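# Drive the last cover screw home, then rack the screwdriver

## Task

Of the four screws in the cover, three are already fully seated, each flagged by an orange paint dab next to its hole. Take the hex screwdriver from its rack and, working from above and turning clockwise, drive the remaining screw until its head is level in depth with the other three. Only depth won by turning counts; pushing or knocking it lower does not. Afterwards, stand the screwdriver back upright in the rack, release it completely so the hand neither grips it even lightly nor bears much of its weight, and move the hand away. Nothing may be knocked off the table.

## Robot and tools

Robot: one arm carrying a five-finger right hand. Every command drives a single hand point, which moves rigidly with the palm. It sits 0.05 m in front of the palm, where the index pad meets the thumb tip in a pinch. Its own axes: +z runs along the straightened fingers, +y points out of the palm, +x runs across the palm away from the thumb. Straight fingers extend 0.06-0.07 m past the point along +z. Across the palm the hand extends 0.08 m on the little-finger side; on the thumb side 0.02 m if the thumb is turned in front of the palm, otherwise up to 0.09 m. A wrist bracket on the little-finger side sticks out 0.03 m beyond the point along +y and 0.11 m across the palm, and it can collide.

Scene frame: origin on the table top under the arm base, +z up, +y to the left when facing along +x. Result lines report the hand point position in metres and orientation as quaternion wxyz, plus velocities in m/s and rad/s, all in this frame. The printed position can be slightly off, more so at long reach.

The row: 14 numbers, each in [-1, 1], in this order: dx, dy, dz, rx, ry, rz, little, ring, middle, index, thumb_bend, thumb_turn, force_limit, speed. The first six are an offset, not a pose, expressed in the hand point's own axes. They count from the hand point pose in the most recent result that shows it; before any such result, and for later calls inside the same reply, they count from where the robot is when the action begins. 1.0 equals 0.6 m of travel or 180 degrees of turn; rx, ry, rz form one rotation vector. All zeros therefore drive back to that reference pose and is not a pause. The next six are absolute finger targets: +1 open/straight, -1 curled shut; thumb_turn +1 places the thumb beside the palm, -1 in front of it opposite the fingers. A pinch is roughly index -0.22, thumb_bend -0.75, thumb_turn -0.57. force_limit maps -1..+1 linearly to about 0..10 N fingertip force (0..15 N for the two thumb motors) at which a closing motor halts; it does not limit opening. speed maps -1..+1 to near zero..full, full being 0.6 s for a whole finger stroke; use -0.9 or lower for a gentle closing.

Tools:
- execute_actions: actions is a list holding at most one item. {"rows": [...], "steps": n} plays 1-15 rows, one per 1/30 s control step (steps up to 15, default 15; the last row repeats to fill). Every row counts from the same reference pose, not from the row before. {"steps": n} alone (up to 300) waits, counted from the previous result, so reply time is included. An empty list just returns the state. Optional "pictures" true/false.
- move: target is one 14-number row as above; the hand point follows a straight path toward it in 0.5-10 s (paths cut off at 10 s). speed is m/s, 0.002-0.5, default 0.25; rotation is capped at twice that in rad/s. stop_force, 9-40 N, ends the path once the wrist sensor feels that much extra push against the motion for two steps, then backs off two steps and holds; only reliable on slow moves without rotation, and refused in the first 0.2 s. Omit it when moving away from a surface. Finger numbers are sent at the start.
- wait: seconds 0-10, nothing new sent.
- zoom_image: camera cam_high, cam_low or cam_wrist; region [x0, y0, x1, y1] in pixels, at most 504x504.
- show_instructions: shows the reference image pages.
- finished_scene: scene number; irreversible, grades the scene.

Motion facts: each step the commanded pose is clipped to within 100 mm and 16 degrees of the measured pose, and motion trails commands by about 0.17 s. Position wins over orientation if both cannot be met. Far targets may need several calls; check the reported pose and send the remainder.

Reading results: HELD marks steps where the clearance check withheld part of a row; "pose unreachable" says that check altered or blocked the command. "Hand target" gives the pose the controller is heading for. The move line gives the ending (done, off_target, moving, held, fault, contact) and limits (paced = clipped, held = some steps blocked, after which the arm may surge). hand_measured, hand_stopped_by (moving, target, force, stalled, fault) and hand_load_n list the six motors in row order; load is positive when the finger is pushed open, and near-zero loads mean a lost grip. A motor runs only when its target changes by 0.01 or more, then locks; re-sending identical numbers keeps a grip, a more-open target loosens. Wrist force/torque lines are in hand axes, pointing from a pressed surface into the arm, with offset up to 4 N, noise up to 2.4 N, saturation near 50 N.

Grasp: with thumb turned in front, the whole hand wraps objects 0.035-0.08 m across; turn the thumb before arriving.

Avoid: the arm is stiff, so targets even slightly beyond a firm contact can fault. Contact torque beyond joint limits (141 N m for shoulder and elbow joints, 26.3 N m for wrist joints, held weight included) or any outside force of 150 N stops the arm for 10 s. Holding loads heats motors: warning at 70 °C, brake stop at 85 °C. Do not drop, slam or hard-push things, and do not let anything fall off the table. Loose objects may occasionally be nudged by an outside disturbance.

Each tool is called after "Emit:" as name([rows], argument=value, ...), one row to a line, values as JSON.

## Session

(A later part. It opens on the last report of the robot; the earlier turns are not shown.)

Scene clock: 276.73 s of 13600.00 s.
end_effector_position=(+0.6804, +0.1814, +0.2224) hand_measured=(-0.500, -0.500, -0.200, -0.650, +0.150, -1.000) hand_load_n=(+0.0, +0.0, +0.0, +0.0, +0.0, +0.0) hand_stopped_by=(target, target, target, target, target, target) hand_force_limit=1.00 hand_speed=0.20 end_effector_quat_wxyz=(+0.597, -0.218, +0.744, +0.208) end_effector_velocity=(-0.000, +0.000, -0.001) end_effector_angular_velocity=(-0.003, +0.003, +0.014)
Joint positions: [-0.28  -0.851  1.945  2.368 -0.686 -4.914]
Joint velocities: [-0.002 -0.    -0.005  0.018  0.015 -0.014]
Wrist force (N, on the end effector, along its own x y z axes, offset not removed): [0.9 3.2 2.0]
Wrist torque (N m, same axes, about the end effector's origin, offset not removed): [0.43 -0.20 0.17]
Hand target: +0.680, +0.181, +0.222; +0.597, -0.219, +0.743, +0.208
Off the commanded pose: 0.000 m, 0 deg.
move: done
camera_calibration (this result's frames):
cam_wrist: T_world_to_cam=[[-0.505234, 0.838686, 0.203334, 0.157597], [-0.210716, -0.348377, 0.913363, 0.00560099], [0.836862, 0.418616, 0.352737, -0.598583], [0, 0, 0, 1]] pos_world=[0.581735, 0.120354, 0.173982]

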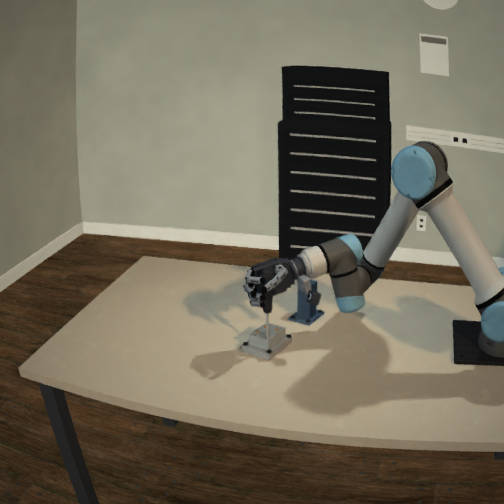

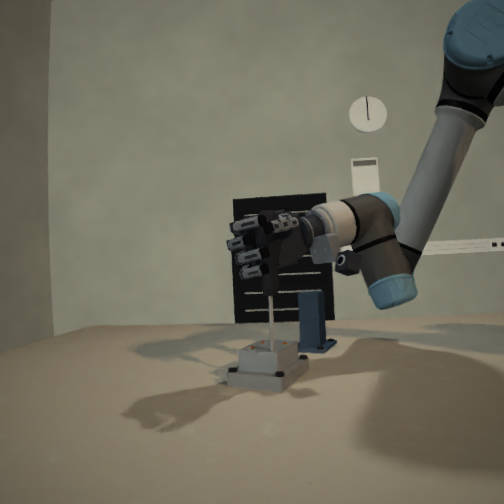

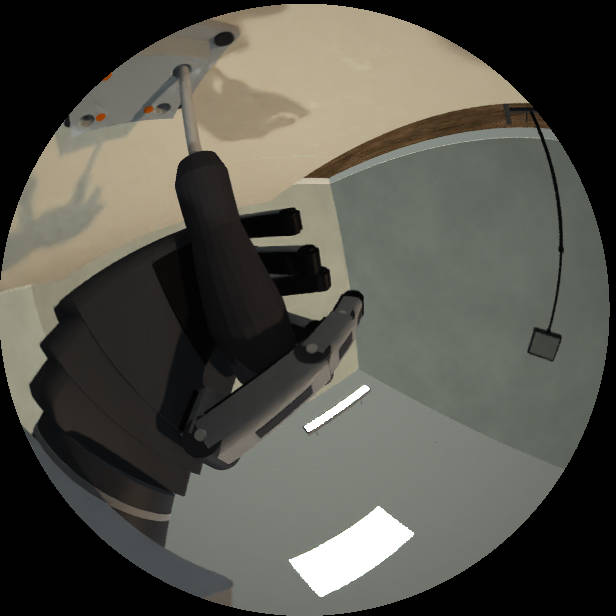

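Emit:
move(target=[0,0,0,0,0,0,-1,-1,-0.9,-1,-0.6,-1,1,0.2])

Emit:
move(target=[-0.0072,-0.046,0.016,0.162,-0.0127,0.0377,-1,-1,-0.9,-1,-0.6,-1,1,0.2], speed=0.3)

Emit:
move(target=[-0.0072,-0.0465,0.016,0.162,-0.0127,0.0377,-1,-1,-0.9,-1,-0.6,-1,1,0.2], speed=0.3)

Emit:
move(target=[0,0,0,0,0,0,-0.5,-0.5,-0.2,-0.65,0.15,-1,1,0.2])

Emit:
move(target=[0.0111,0.0315,-0.0375,-0.162,0.0127,-0.0377,-0.5,-0.5,-0.2,-0.65,0.15,-1,1,0.2], speed=0.3)

Emit:
move(target=[0.0108,0.0312,-0.035,-0.162,0.0127,-0.0377,-0.5,-0.5,-0.2,-0.65,0.15,-1,1,0.2], speed=0.3)

Emit:
zoom_image(camera="cam_low", region=[240,270,300,370])

Scene clock: 279.33 s of 13600.00 s.
end_effector_position=(+0.6804, +0.1812, +0.2225) hand_measured=(-0.994, -0.906, -0.514, -0.904, -0.060, -1.000) hand_load_n=(+9.5, +11.0, +11.5, +5.5, +15.0, +1.0) hand_stopped_by=(force, force, force, force, force, target) hand_force_limit=1.00 hand_speed=0.20 end_effector_quat_wxyz=(+0.597, -0.218, +0.743, +0.207) end_effector_velocity=(-0.000, +0.001, -0.000) end_effector_angular_velocity=(+0.001, +0.001, +0.000)
Joint positions: [-0.28  -0.851  1.945  2.368 -0.686 -4.914]
Joint velocities: [ 0.001 -0.     0.001 -0.    -0.001  0.001]
Wrist force (N, on the end effector, along its own x y z axes, offset not removed): [-0.2 1.7 2.6]
Wrist torque (N m, same axes, about the end effector's origin, offset not removed): [0.24 -0.65 -0.11]
Hand target: +0.680, +0.181, +0.222; +0.597, -0.218, +0.744, +0.208
Off the commanded pose: 0.000 m, 0 deg.
move: done
camera_calibration (this result's frames):
cam_wrist: T_world_to_cam=[[-0.505224, 0.838734, 0.20316, 0.157733], [-0.210911, -0.34828, 0.913355, 0.0056123], [0.836819, 0.4186, 0.352858, -0.59861], [0, 0, 0, 1]] pos_world=[0.581803, 0.120237, 0.174053]

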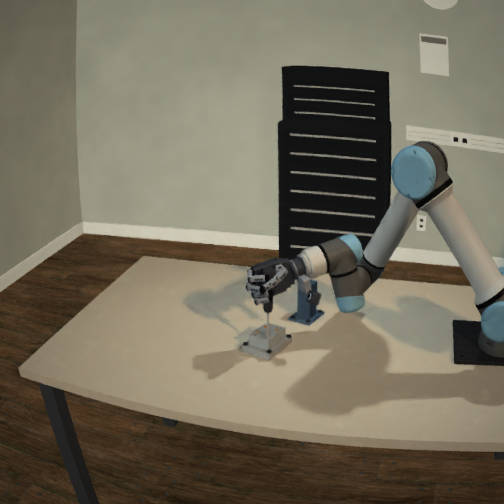

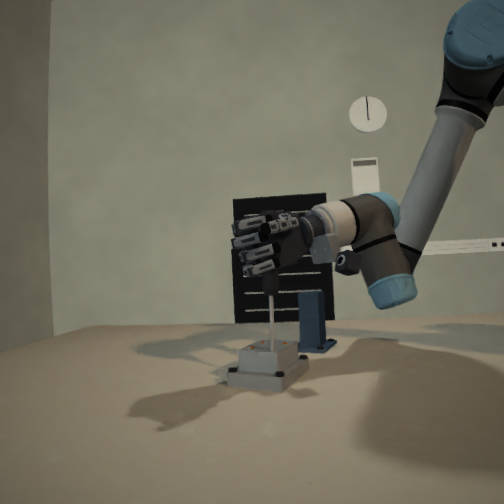

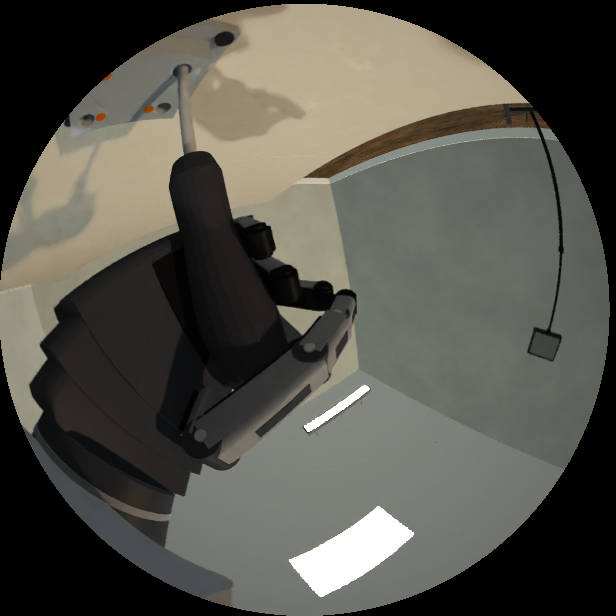

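Scene clock: 280.83 s of 13600.00 s.
end_effector_position=(+0.7044, +0.1644, +0.2236) hand_measured=(-0.994, -0.906, -0.514, -0.904, -0.058, -1.000) hand_load_n=(+5.0, +9.5, +11.5, +8.0, +15.5, +1.5) hand_stopped_by=(force, force, force, force, force, target) hand_force_limit=1.00 hand_speed=0.20 end_effector_quat_wxyz=(+0.634, -0.014, +0.771, +0.053) end_effector_velocity=(+0.001, +0.000, -0.001) end_effector_angular_velocity=(+0.000, +0.001, -0.014)
Joint positions: [-0.105 -0.873  2.039  2.17  -1.357 -4.686]
Joint velocities: [ 0.009  0.001 -0.001  0.001 -0.022  0.005]
Wrist force (N, on the end effector, along its own x y z axes, offset not removed): [-14.0 0.0 1.1]
Wrist torque (N m, same axes, about the end effector's origin, offset not removed): [0.06 0.03 -1.03]
Hand target: +0.705, +0.164, +0.224; +0.634, -0.013, +0.771, +0.053
Off the commanded pose: 0.000 m, 0 deg.
move: done
camera_calibration (this result's frames):
cam_wrist: T_world_to_cam=[[-0.0220937, 0.975085, 0.22073, -0.182944], [-0.365187, -0.213399, 0.906145, 0.091868], [0.930672, -0.0605878, 0.360803, -0.601166], [0, 0, 0, 1]] pos_world=[0.588995, 0.161567, 0.174038]

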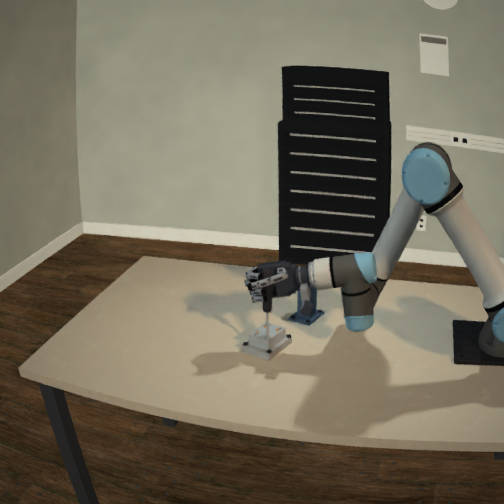

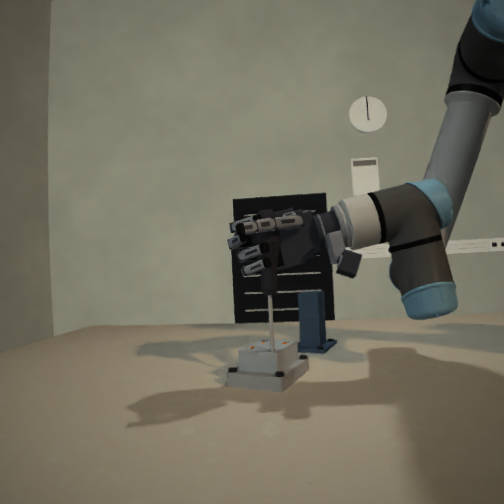

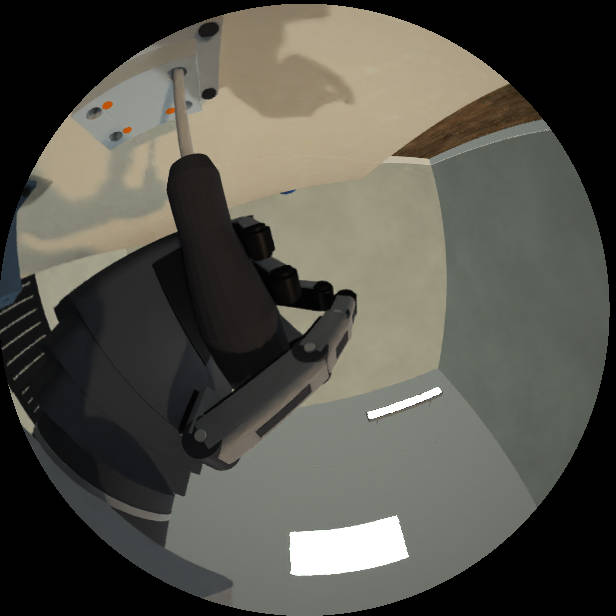

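Scene clock: 282.33 s of 13600.00 s.
end_effector_position=(+0.7169, +0.1376, +0.2244) hand_measured=(-0.994, -0.906, -0.514, -0.904, -0.058, -1.000) hand_load_n=(+3.0, +11.0, +12.0, +15.0, +14.5, +1.5) hand_stopped_by=(force, force, force, force, force, target) hand_force_limit=1.00 hand_speed=0.20 end_effector_quat_wxyz=(+0.628, +0.192, +0.747, -0.104) end_effector_velocity=(+0.001, -0.001, -0.000) end_effector_angular_velocity=(+0.001, +0.002, -0.016)
Joint positions: [ 0.124 -0.839  1.947  2.252 -2.09  -4.514]
Joint velocities: [ 0.007  0.002 -0.007  0.01  -0.022  0.007]
Wrist force (N, on the end effector, along its own x y z axes, offset not removed): [-3.6 -4.7 1.6]
Wrist torque (N m, same axes, about the end effector's origin, offset not removed): [-0.74 0.04 -1.64]
Hand target: +0.717, +0.137, +0.224; +0.628, +0.193, +0.746, -0.105
Off the commanded pose: 0.000 m, 0 deg.
move: done
camera_calibration (this result's frames):
cam_wrist: T_world_to_cam=[[0.464476, 0.852268, 0.240625, -0.493011], [-0.431601, -0.0194086, 0.901856, 0.111928], [0.773293, -0.522745, 0.358825, -0.437792], [0, 0, 0, 1]] pos_world=[0.615842, 0.193496, 0.174778]

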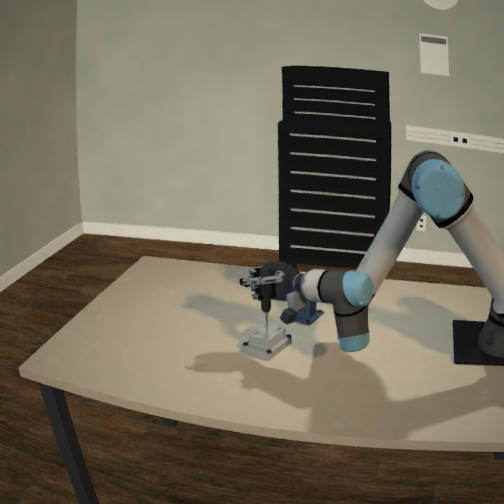

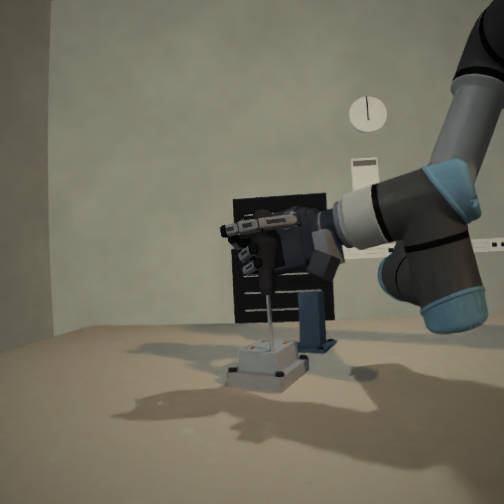

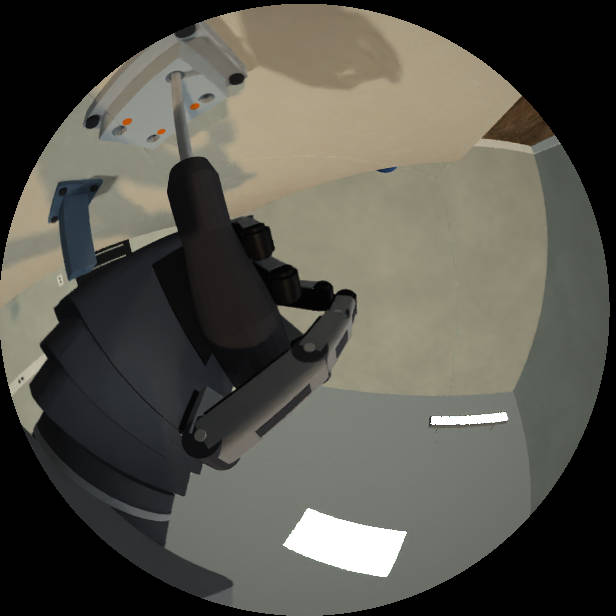

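Scene clock: 282.87 s of 13600.00 s.
end_effector_position=(+0.7169, +0.1377, +0.2244) hand_measured=(-0.500, -0.500, -0.200, -0.650, +0.150, -1.000) hand_load_n=(+0.0, +0.0, +0.0, +0.0, +0.0, +0.0) hand_stopped_by=(target, target, target, target, target, target) hand_force_limit=1.00 hand_speed=0.20 end_effector_quat_wxyz=(+0.629, +0.192, +0.746, -0.104) end_effector_velocity=(+0.000, -0.000, +0.000) end_effector_angular_velocity=(-0.001, -0.000, -0.000)
Joint positions: [ 0.124 -0.839  1.947  2.252 -2.09  -4.514]
Joint velocities: [-0.001 -0.    -0.    -0.001  0.    -0.002]
Wrist force (N, on the end effector, along its own x y z axes, offset not removed): [0.2 1.9 1.1]
Wrist torque (N m, same axes, about the end effector's origin, offset not removed): [0.28 -0.08 0.02]
Hand target: +0.717, +0.138, +0.224; +0.628, +0.192, +0.747, -0.104
Off the commanded pose: 0.000 m, 0 deg.
move: done
camera_calibration (this result's frames):
cam_wrist: T_world_to_cam=[[0.464296, 0.852309, 0.240829, -0.493089], [-0.431756, -0.0196071, 0.901777, 0.112064], [0.773315, -0.522671, 0.358886, -0.437799], [0, 0, 0, 1]] pos_world=[0.61588, 0.193636, 0.174814]

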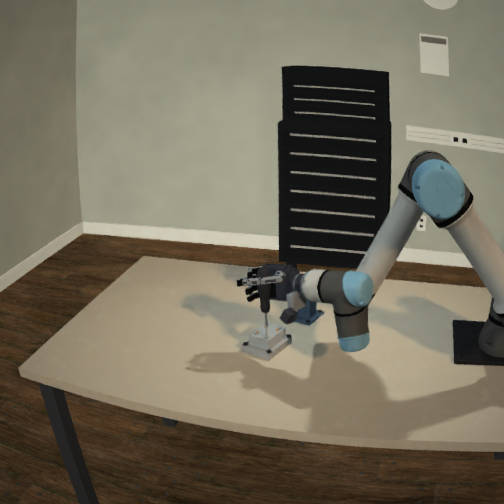

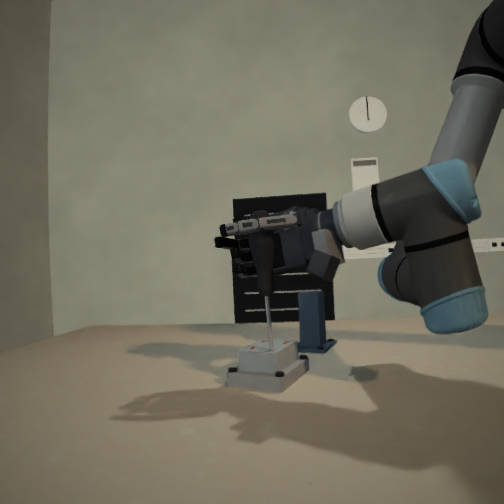

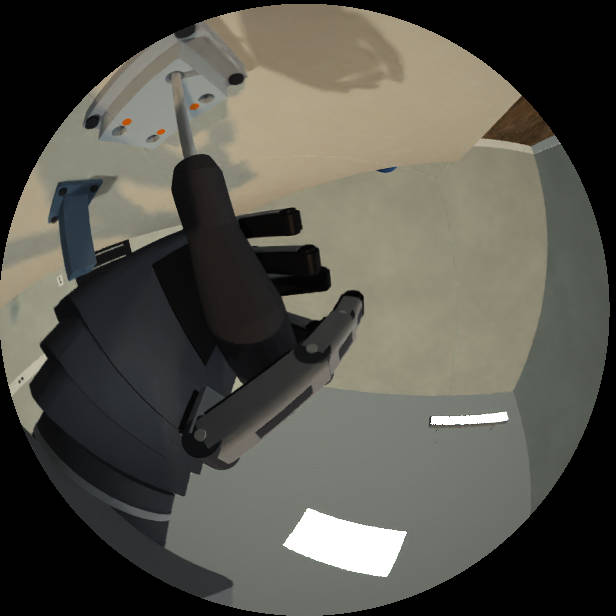

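Scene clock: 284.37 s of 13600.00 s.
end_effector_position=(+0.7038, +0.1647, +0.2237) hand_measured=(-0.500, -0.500, -0.200, -0.650, +0.150, -1.000) hand_load_n=(+0.0, +0.0, +0.0, +0.0, +0.0, +0.0) hand_stopped_by=(target, target, target, target, target, target) hand_force_limit=1.00 hand_speed=0.20 end_effector_quat_wxyz=(+0.634, -0.014, +0.771, +0.053) end_effector_velocity=(+0.000, +0.000, +0.000) end_effector_angular_velocity=(-0.000, -0.000, +0.015)
Joint positions: [-0.105 -0.874  2.041  2.168 -1.357 -4.686]
Joint velocities: [-0.007  0.001 -0.003  0.003  0.022 -0.005]
Wrist force (N, on the end effector, along its own x y z axes, offset not removed): [1.2 2.3 0.6]
Wrist torque (N m, same axes, about the end effector's origin, offset not removed): [0.42 -0.17 0.11]
Hand target: +0.704, +0.165, +0.224; +0.634, -0.014, +0.771, +0.054
Off the commanded pose: 0.000 m, 0 deg.
move: done
camera_calibration (this result's frames):
cam_wrist: T_world_to_cam=[[-0.0224074, 0.975069, 0.220766, -0.182968], [-0.365539, -0.213522, 0.905974, 0.0919611], [0.930526, -0.060398, 0.36121, -0.600572], [0, 0, 0, 1]] pos_world=[0.588363, 0.161769, 0.174011]

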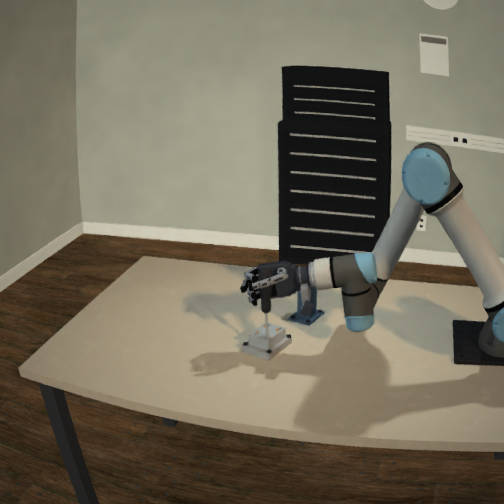

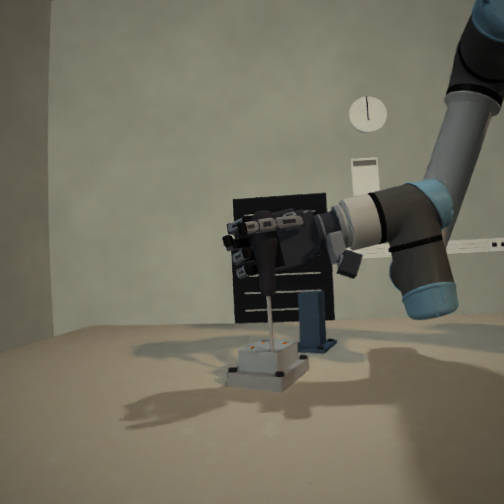

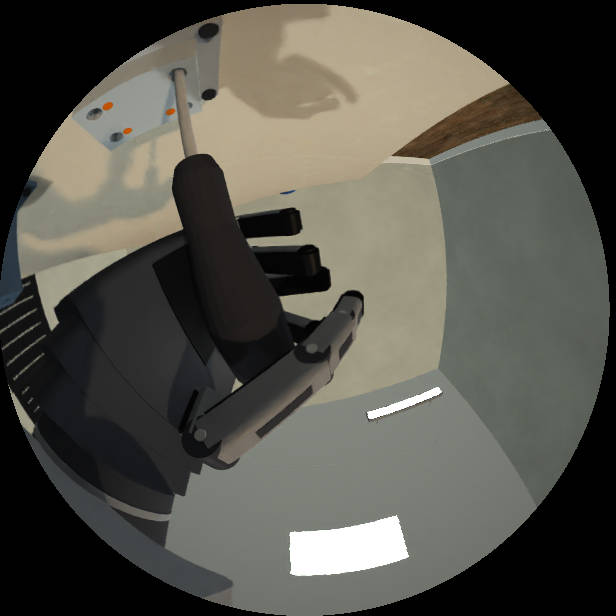

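Scene clock: 285.87 s of 13600.00 s.
end_effector_position=(+0.6805, +0.1814, +0.2224) hand_measured=(-0.500, -0.500, -0.200, -0.650, +0.150, -1.000) hand_load_n=(+0.0, +0.0, +0.0, +0.0, +0.0, +0.0) hand_stopped_by=(target, target, target, target, target, target) hand_force_limit=1.00 hand_speed=0.20 end_effector_quat_wxyz=(+0.597, -0.218, +0.743, +0.208) end_effector_velocity=(-0.000, +0.001, -0.001) end_effector_angular_velocity=(-0.003, +0.003, +0.016)
Joint positions: [-0.28  -0.85   1.944  2.366 -0.685 -4.913]
Joint velocities: [-0.002  0.    -0.005  0.018  0.016 -0.014]
Wrist force (N, on the end effector, along its own x y z axes, offset not removed): [0.3 1.8 0.7]
Wrist torque (N m, same axes, about the end effector's origin, offset not removed): [0.30 -0.10 0.05]
Hand target: +0.680, +0.182, +0.222; +0.597, -0.219, +0.743, +0.208
Off the commanded pose: 0.000 m, 0 deg.
move: done
camera_calibration (this result's frames):
cam_wrist: T_world_to_cam=[[-0.505627, 0.838479, 0.203211, 0.157937], [-0.211512, -0.348822, 0.913009, 0.00637597], [0.836423, 0.41866, 0.353722, -0.598614], [0, 0, 0, 1]] pos_world=[0.581901, 0.120413, 0.173827]

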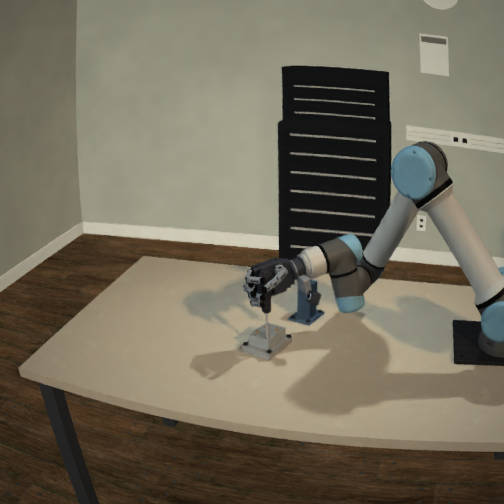

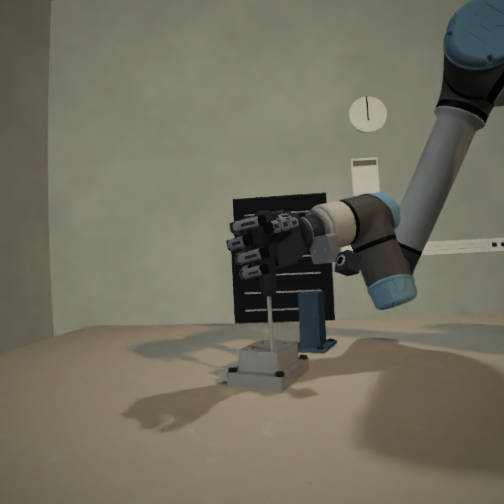

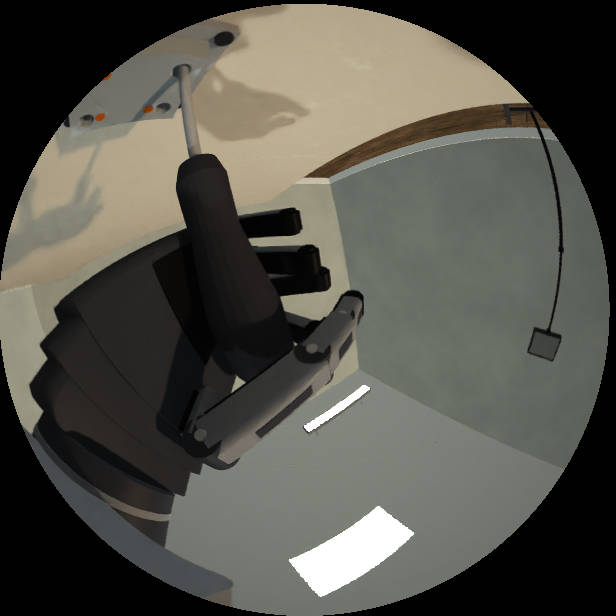

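Region (240, 270, 300, 370) of cam_low's 504x504 image, scaled by 5.040, with more detail than that image has; it fills the left 302 columns of this view, and the rest is white.

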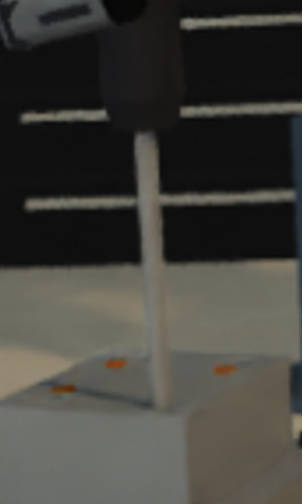

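Emit:
move(target=[0,0,0,0,0,0,-1,-1,-0.9,-1,-0.6,-1,1,0.2])

Emit:
move(target=[-0.0072,-0.046,0.016,0.162,-0.0127,0.0377,-1,-1,-0.9,-1,-0.6,-1,1,0.2], speed=0.15)

Scene clock: 287.47 s of 13600.00 s.
end_effector_position=(+0.6805, +0.1813, +0.2225) hand_measured=(-0.988, -0.884, -0.510, -0.878, -0.062, -1.000) hand_load_n=(+12.0, +9.0, +12.0, +3.0, +15.0, +1.5) hand_stopped_by=(force, force, force, force, force, target) hand_force_limit=1.00 hand_speed=0.20 end_effector_quat_wxyz=(+0.598, -0.218, +0.743, +0.208) end_effector_velocity=(-0.001, +0.001, -0.001) end_effector_angular_velocity=(+0.001, +0.001, +0.000)
Joint positions: [-0.28  -0.85   1.944  2.366 -0.685 -4.913]
Joint velocities: [ 0.001  0.     0.002 -0.001 -0.     0.001]
Wrist force (N, on the end effector, along its own x y z axes, offset not removed): [1.3 3.3 1.2]
Wrist torque (N m, same axes, about the end effector's origin, offset not removed): [0.36 -0.40 0.36]
Hand target: +0.680, +0.181, +0.222; +0.597, -0.218, +0.743, +0.208
Off the commanded pose: 0.000 m, 0 deg.
move: done
camera_calibration (this result's frames):
cam_wrist: T_world_to_cam=[[-0.505639, 0.838515, 0.203032, 0.158076], [-0.211712, -0.348733, 0.912997, 0.00639454], [0.836365, 0.418663, 0.353857, -0.598636], [0, 0, 0, 1]] pos_world=[0.581962, 0.120308, 0.173899]

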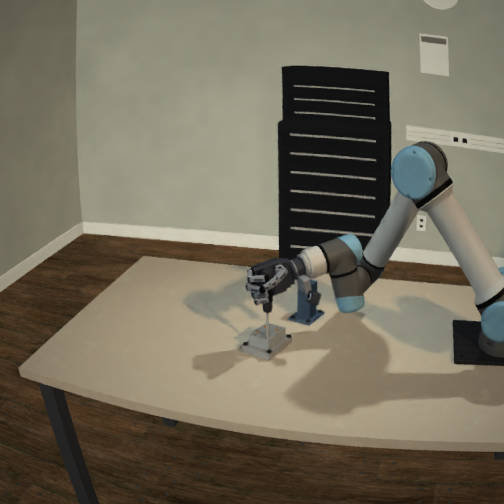

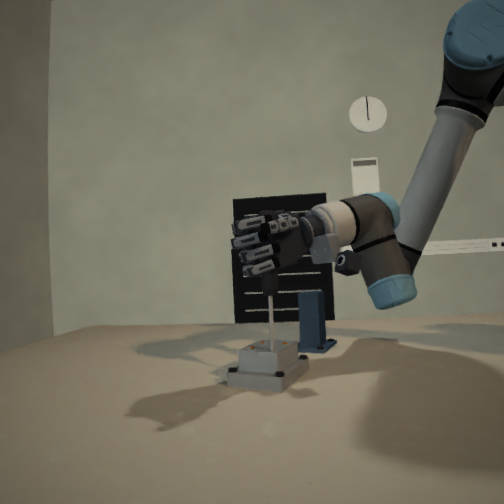

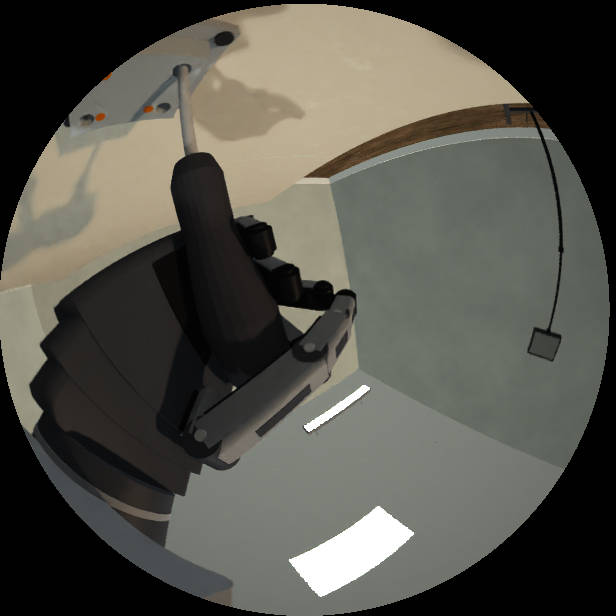

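Scene clock: 289.70 s of 13600.00 s.
end_effector_position=(+0.7045, +0.1645, +0.2235) hand_measured=(-0.990, -0.884, -0.510, -0.878, -0.062, -1.000) hand_load_n=(+4.5, +5.5, +12.0, +3.5, +15.0, +1.5) hand_stopped_by=(force, force, force, force, force, target) hand_force_limit=1.00 hand_speed=0.20 end_effector_quat_wxyz=(+0.635, -0.014, +0.771, +0.054) end_effector_velocity=(+0.001, -0.000, +0.000) end_effector_angular_velocity=(+0.000, -0.001, -0.015)
Joint positions: [-0.105 -0.872  2.039  2.169 -1.357 -4.686]
Joint velocities: [ 0.008  0.001 -0.003  0.    -0.023  0.005]
Wrist force (N, on the end effector, along its own x y z axes, offset not removed): [6.1 1.2 2.0]
Wrist torque (N m, same axes, about the end effector's origin, offset not removed): [-0.25 -0.21 0.18]
Hand target: +0.705, +0.164, +0.224; +0.635, -0.013, +0.771, +0.053
Off the commanded pose: 0.000 m, 0 deg.
move: done
camera_calibration (this result's frames):
cam_wrist: T_world_to_cam=[[-0.0226473, 0.974984, 0.221117, -0.1827], [-0.3658, -0.213918, 0.905776, 0.0926142], [0.930418, -0.0603711, 0.361494, -0.601202], [0, 0, 0, 1]] pos_world=[0.58911, 0.161646, 0.173841]

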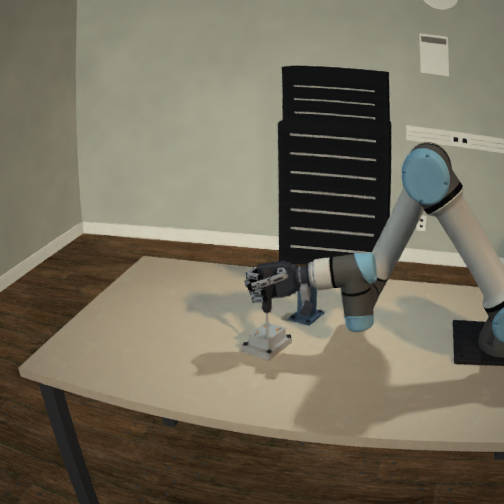

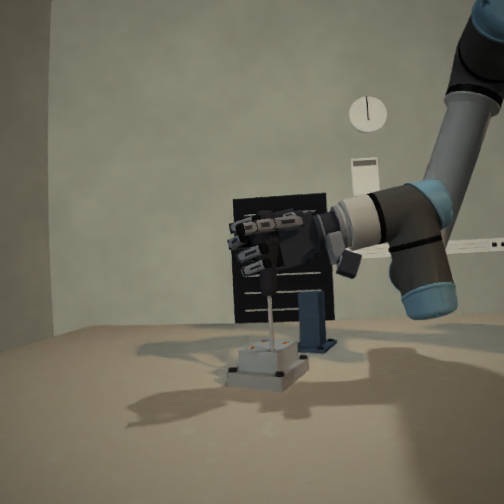

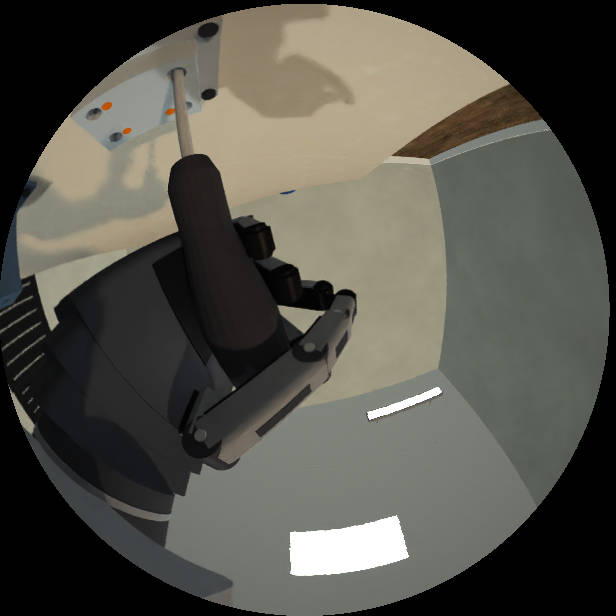

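Emit:
move(target=[-0.157,0.0123,-0.0365,0,0,0,-1,-1,-0.9,-1,-0.6,-1,1,0.2], speed=0.08)

Emit:
zoom_image(camera="cam_high", region=[230,310,300,365])

Emit:
zoom_image(camera="cam_wrist", region=[80,0,280,170])

Scene clock: 292.20 s of 13600.00 s.
end_effector_position=(+0.7008, +0.1653, +0.3202) hand_measured=(-0.990, -0.884, -0.510, -0.878, -0.062, -1.000) hand_load_n=(+6.5, +7.0, +12.0, +2.5, +15.0, +2.0) hand_stopped_by=(force, force, force, force, force, target) hand_force_limit=1.00 hand_speed=0.20 end_effector_quat_wxyz=(+0.635, -0.014, +0.771, +0.054) end_effector_velocity=(+0.000, -0.000, +0.003) end_effector_angular_velocity=(-0.000, +0.000, -0.000)
Joint positions: [-0.105 -1.099  2.041  2.393 -1.357 -4.686]
Joint velocities: [ 0.    -0.006 -0.002  0.008 -0.    -0.   ]
Wrist force (N, on the end effector, along its own x y z axes, offset not removed): [1.1 1.4 1.7]
Wrist torque (N m, same axes, about the end effector's origin, offset not removed): [0.19 -0.16 0.08]
Hand target: +0.701, +0.165, +0.320; +0.635, -0.014, +0.771, +0.054
Off the commanded pose: 0.000 m, 0 deg.
move: done
camera_calibration (this result's frames):
cam_wrist: T_world_to_cam=[[-0.0226523, 0.974979, 0.221138, -0.204877], [-0.365869, -0.213935, 0.905744, 0.00394332], [0.930391, -0.0603904, 0.36156, -0.632628], [0, 0, 0, 1]] pos_world=[0.585393, 0.16239, 0.270468]

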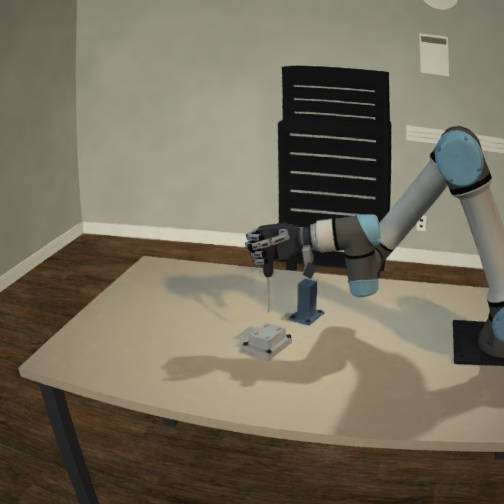

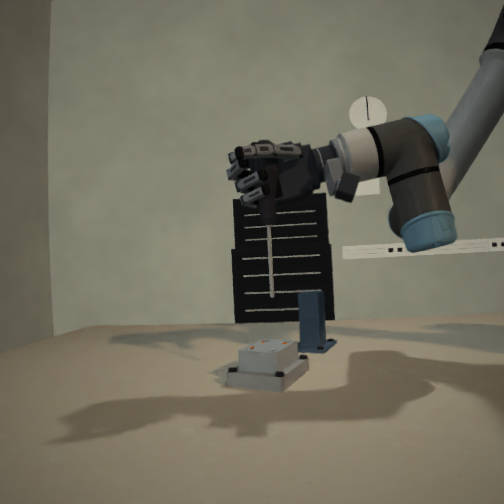

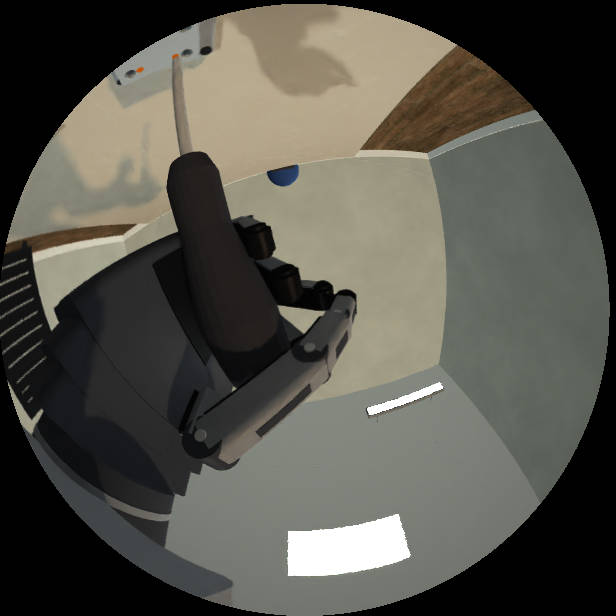

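Region (230, 310, 300, 365) of cam_high's 504x504 image, scaled by 7.200, with more detail than that image has; it fills the top 396 rows of this view, and the rest is white.

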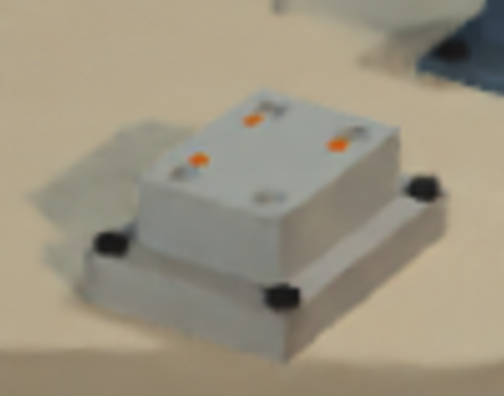

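Region (80, 0, 280, 170) of cam_wrist's 616x616 image, scaled by 2.520, with more detail than that image has; it fills the top 428 rows of this view, and the rest is white.

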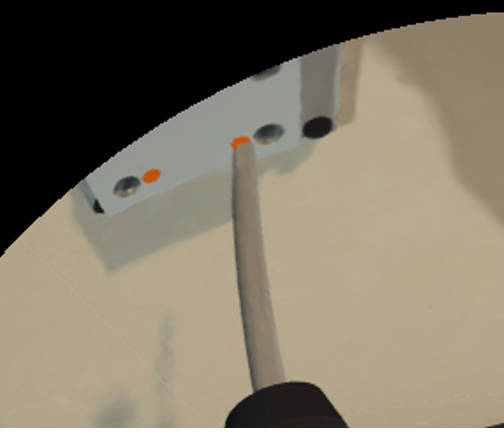

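Emit:
move(target=[-0.011,-0.374,-0.135,0,0,0,-1,-1,-0.9,-1,-0.6,-1,1,0.2], speed=0.15)

Emit:
zoom_image(camera="cam_wrist", region=[110,0,290,180])

Emit:
zoom_image(camera="cam_high", region=[270,230,350,330])

Scene clock: 295.33 s of 13600.00 s.
end_effector_position=(+0.6433, -0.0659, +0.3272) hand_measured=(-0.990, -0.884, -0.510, -0.878, -0.062, -1.000) hand_load_n=(+6.5, +7.0, +12.0, +2.5, +15.0, +2.0) hand_stopped_by=(force, force, force, force, force, target) hand_force_limit=1.00 hand_speed=0.20 end_effector_quat_wxyz=(+0.635, -0.014, +0.771, +0.053) end_effector_velocity=(-0.001, -0.002, +0.000) end_effector_angular_velocity=(-0.000, +0.001, +0.001)
Joint positions: [-0.668 -1.19   2.166  2.43  -0.807 -4.829]
Joint velocities: [-0.006 -0.001 -0.001  0.004  0.007 -0.003]
Wrist force (N, on the end effector, along its own x y z axes, offset not removed): [1.2 2.1 1.6]
Wrist torque (N m, same axes, about the end effector's origin, offset not removed): [0.32 -0.16 0.10]
Hand target: +0.643, -0.066, +0.327; +0.634, -0.014, +0.771, +0.054
Off the commanded pose: 0.000 m, 0 deg.
move: done
camera_calibration (this result's frames):
cam_wrist: T_world_to_cam=[[-0.0224569, 0.975078, 0.220721, 0.0177054], [-0.365618, -0.213493, 0.905949, -0.0731216], [0.930494, -0.0603547, 0.3613, -0.595667], [0, 0, 0, 1]] pos_world=[0.527928, -0.0688265, 0.277551]

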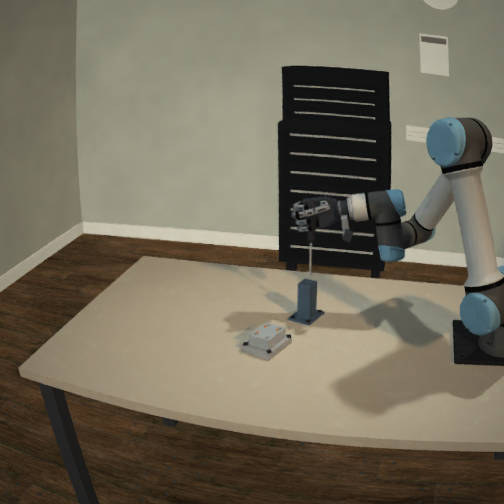

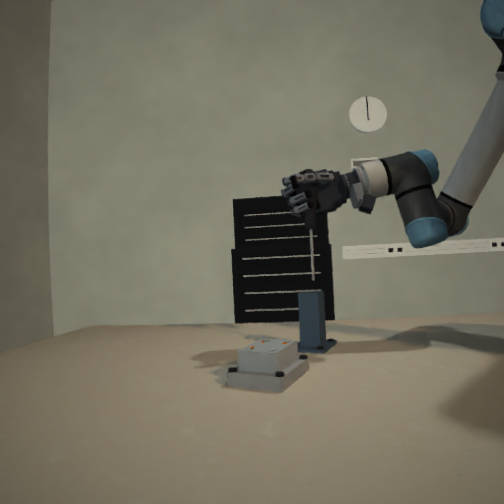

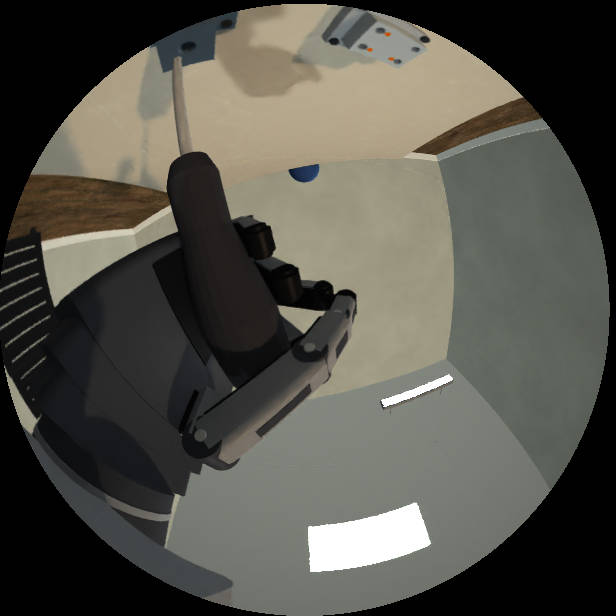

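Region (110, 0, 290, 180) of cam_wrist's 616x616 image, scaled by 2.800, with more detail than that image has.

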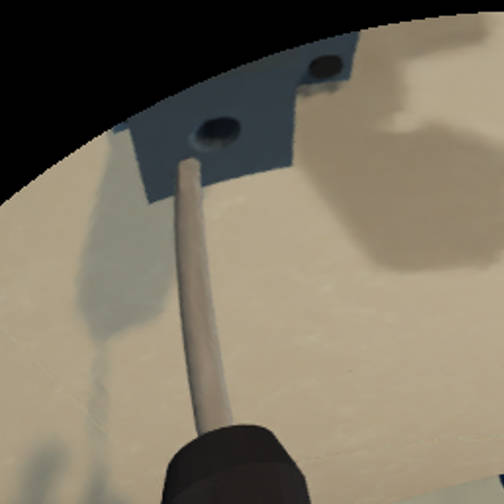

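Region (270, 230, 350, 330) of cam_high's 504x504 image, scaled by 5.040, with more detail than that image has; it fills the left 403 columns of this view, and the rest is white.

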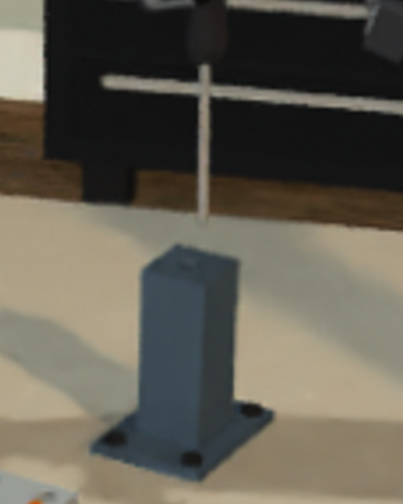

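Emit:
move(target=[0.0405,-0.0032,0.0094,0,0,0,-1,-1,-0.9,-1,-0.6,-1,1,0.2], speed=0.05)

Emit:
zoom_image(camera="cam_wrist", region=[130,10,250,130])

Emit:
zoom_image(camera="cam_high", region=[285,260,335,310])

Emit:
zoom_image(camera="cam_low", region=[285,265,345,325])

Scene clock: 297.07 s of 13600.00 s.
end_effector_position=(+0.6443, -0.0661, +0.3026) hand_measured=(-0.990, -0.884, -0.510, -0.878, -0.062, -1.000) hand_load_n=(+4.0, +4.5, +11.5, +2.5, +15.5, +4.0) hand_stopped_by=(force, force, force, force, force, target) hand_force_limit=1.00 hand_speed=0.20 end_effector_quat_wxyz=(+0.635, -0.014, +0.771, +0.053) end_effector_velocity=(+0.000, -0.001, -0.003) end_effector_angular_velocity=(+0.001, +0.000, -0.001)
Joint positions: [-0.667 -1.129  2.173  2.361 -0.808 -4.829]
Joint velocities: [-0.     0.008 -0.    -0.008 -0.     0.001]
Wrist force (N, on the end effector, along its own x y z axes, offset not removed): [-25.4 6.9 -3.9]
Wrist torque (N m, same axes, about the end effector's origin, offset not removed): [0.81 1.06 -0.46]
Hand target: +0.644, -0.066, +0.302; +0.635, -0.014, +0.771, +0.053
Off the commanded pose: 0.000 m, 0 deg.
move: done
camera_calibration (this result's frames):
cam_wrist: T_world_to_cam=[[-0.0225104, 0.975124, 0.220513, 0.0234563], [-0.365709, -0.213314, 0.905955, -0.0504942], [0.930457, -0.0602502, 0.361413, -0.587682], [0, 0, 0, 1]] pos_world=[0.528875, -0.0690518, 0.252969]

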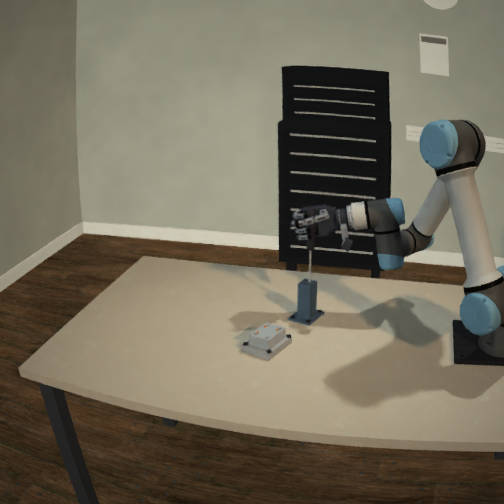

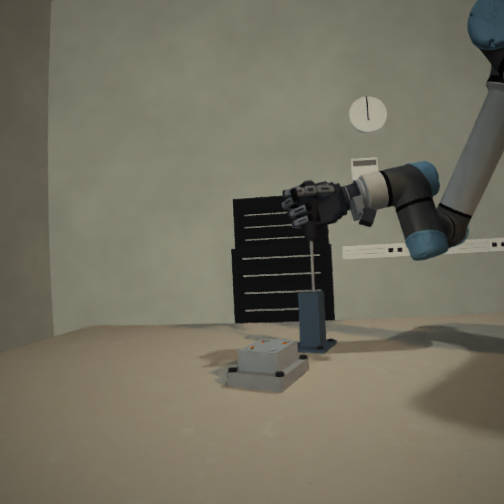

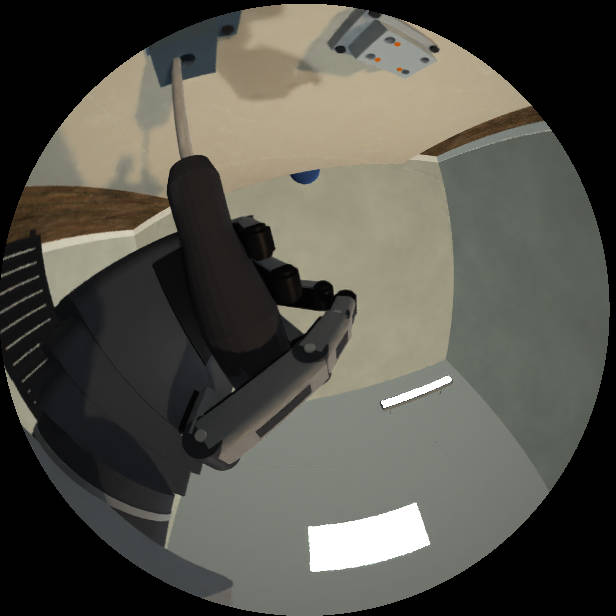

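Region (130, 10, 250, 130) of cam_wrist's 616x616 image, scaled by 4.200, with more detail than that image has.

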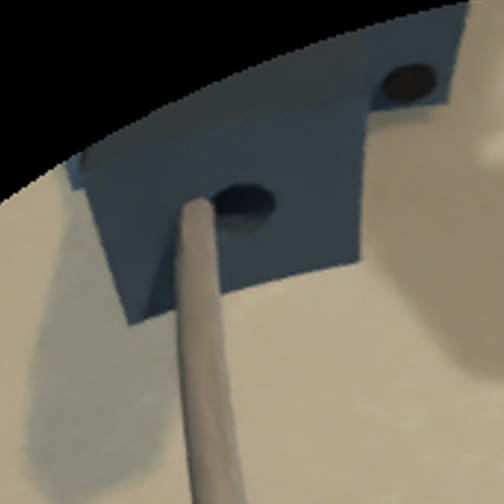

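Region (285, 260, 335, 310) of cam_high's 504x504 image, scaled by 10.080, with more detail than that image has.

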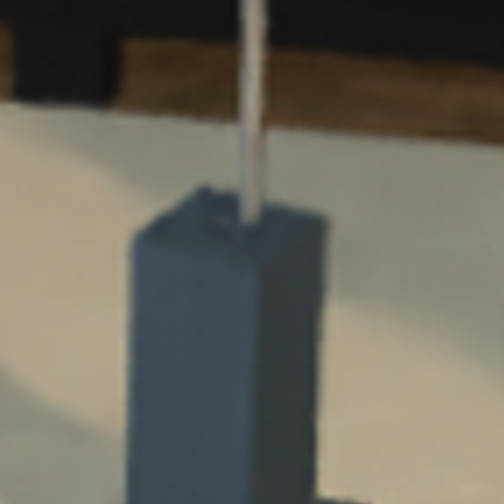

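Region (285, 265, 345, 325) of cam_low's 504x504 image, scaled by 8.400, with more detail than that image has.

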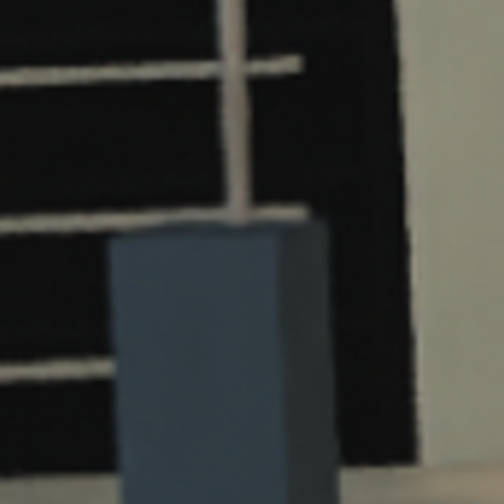

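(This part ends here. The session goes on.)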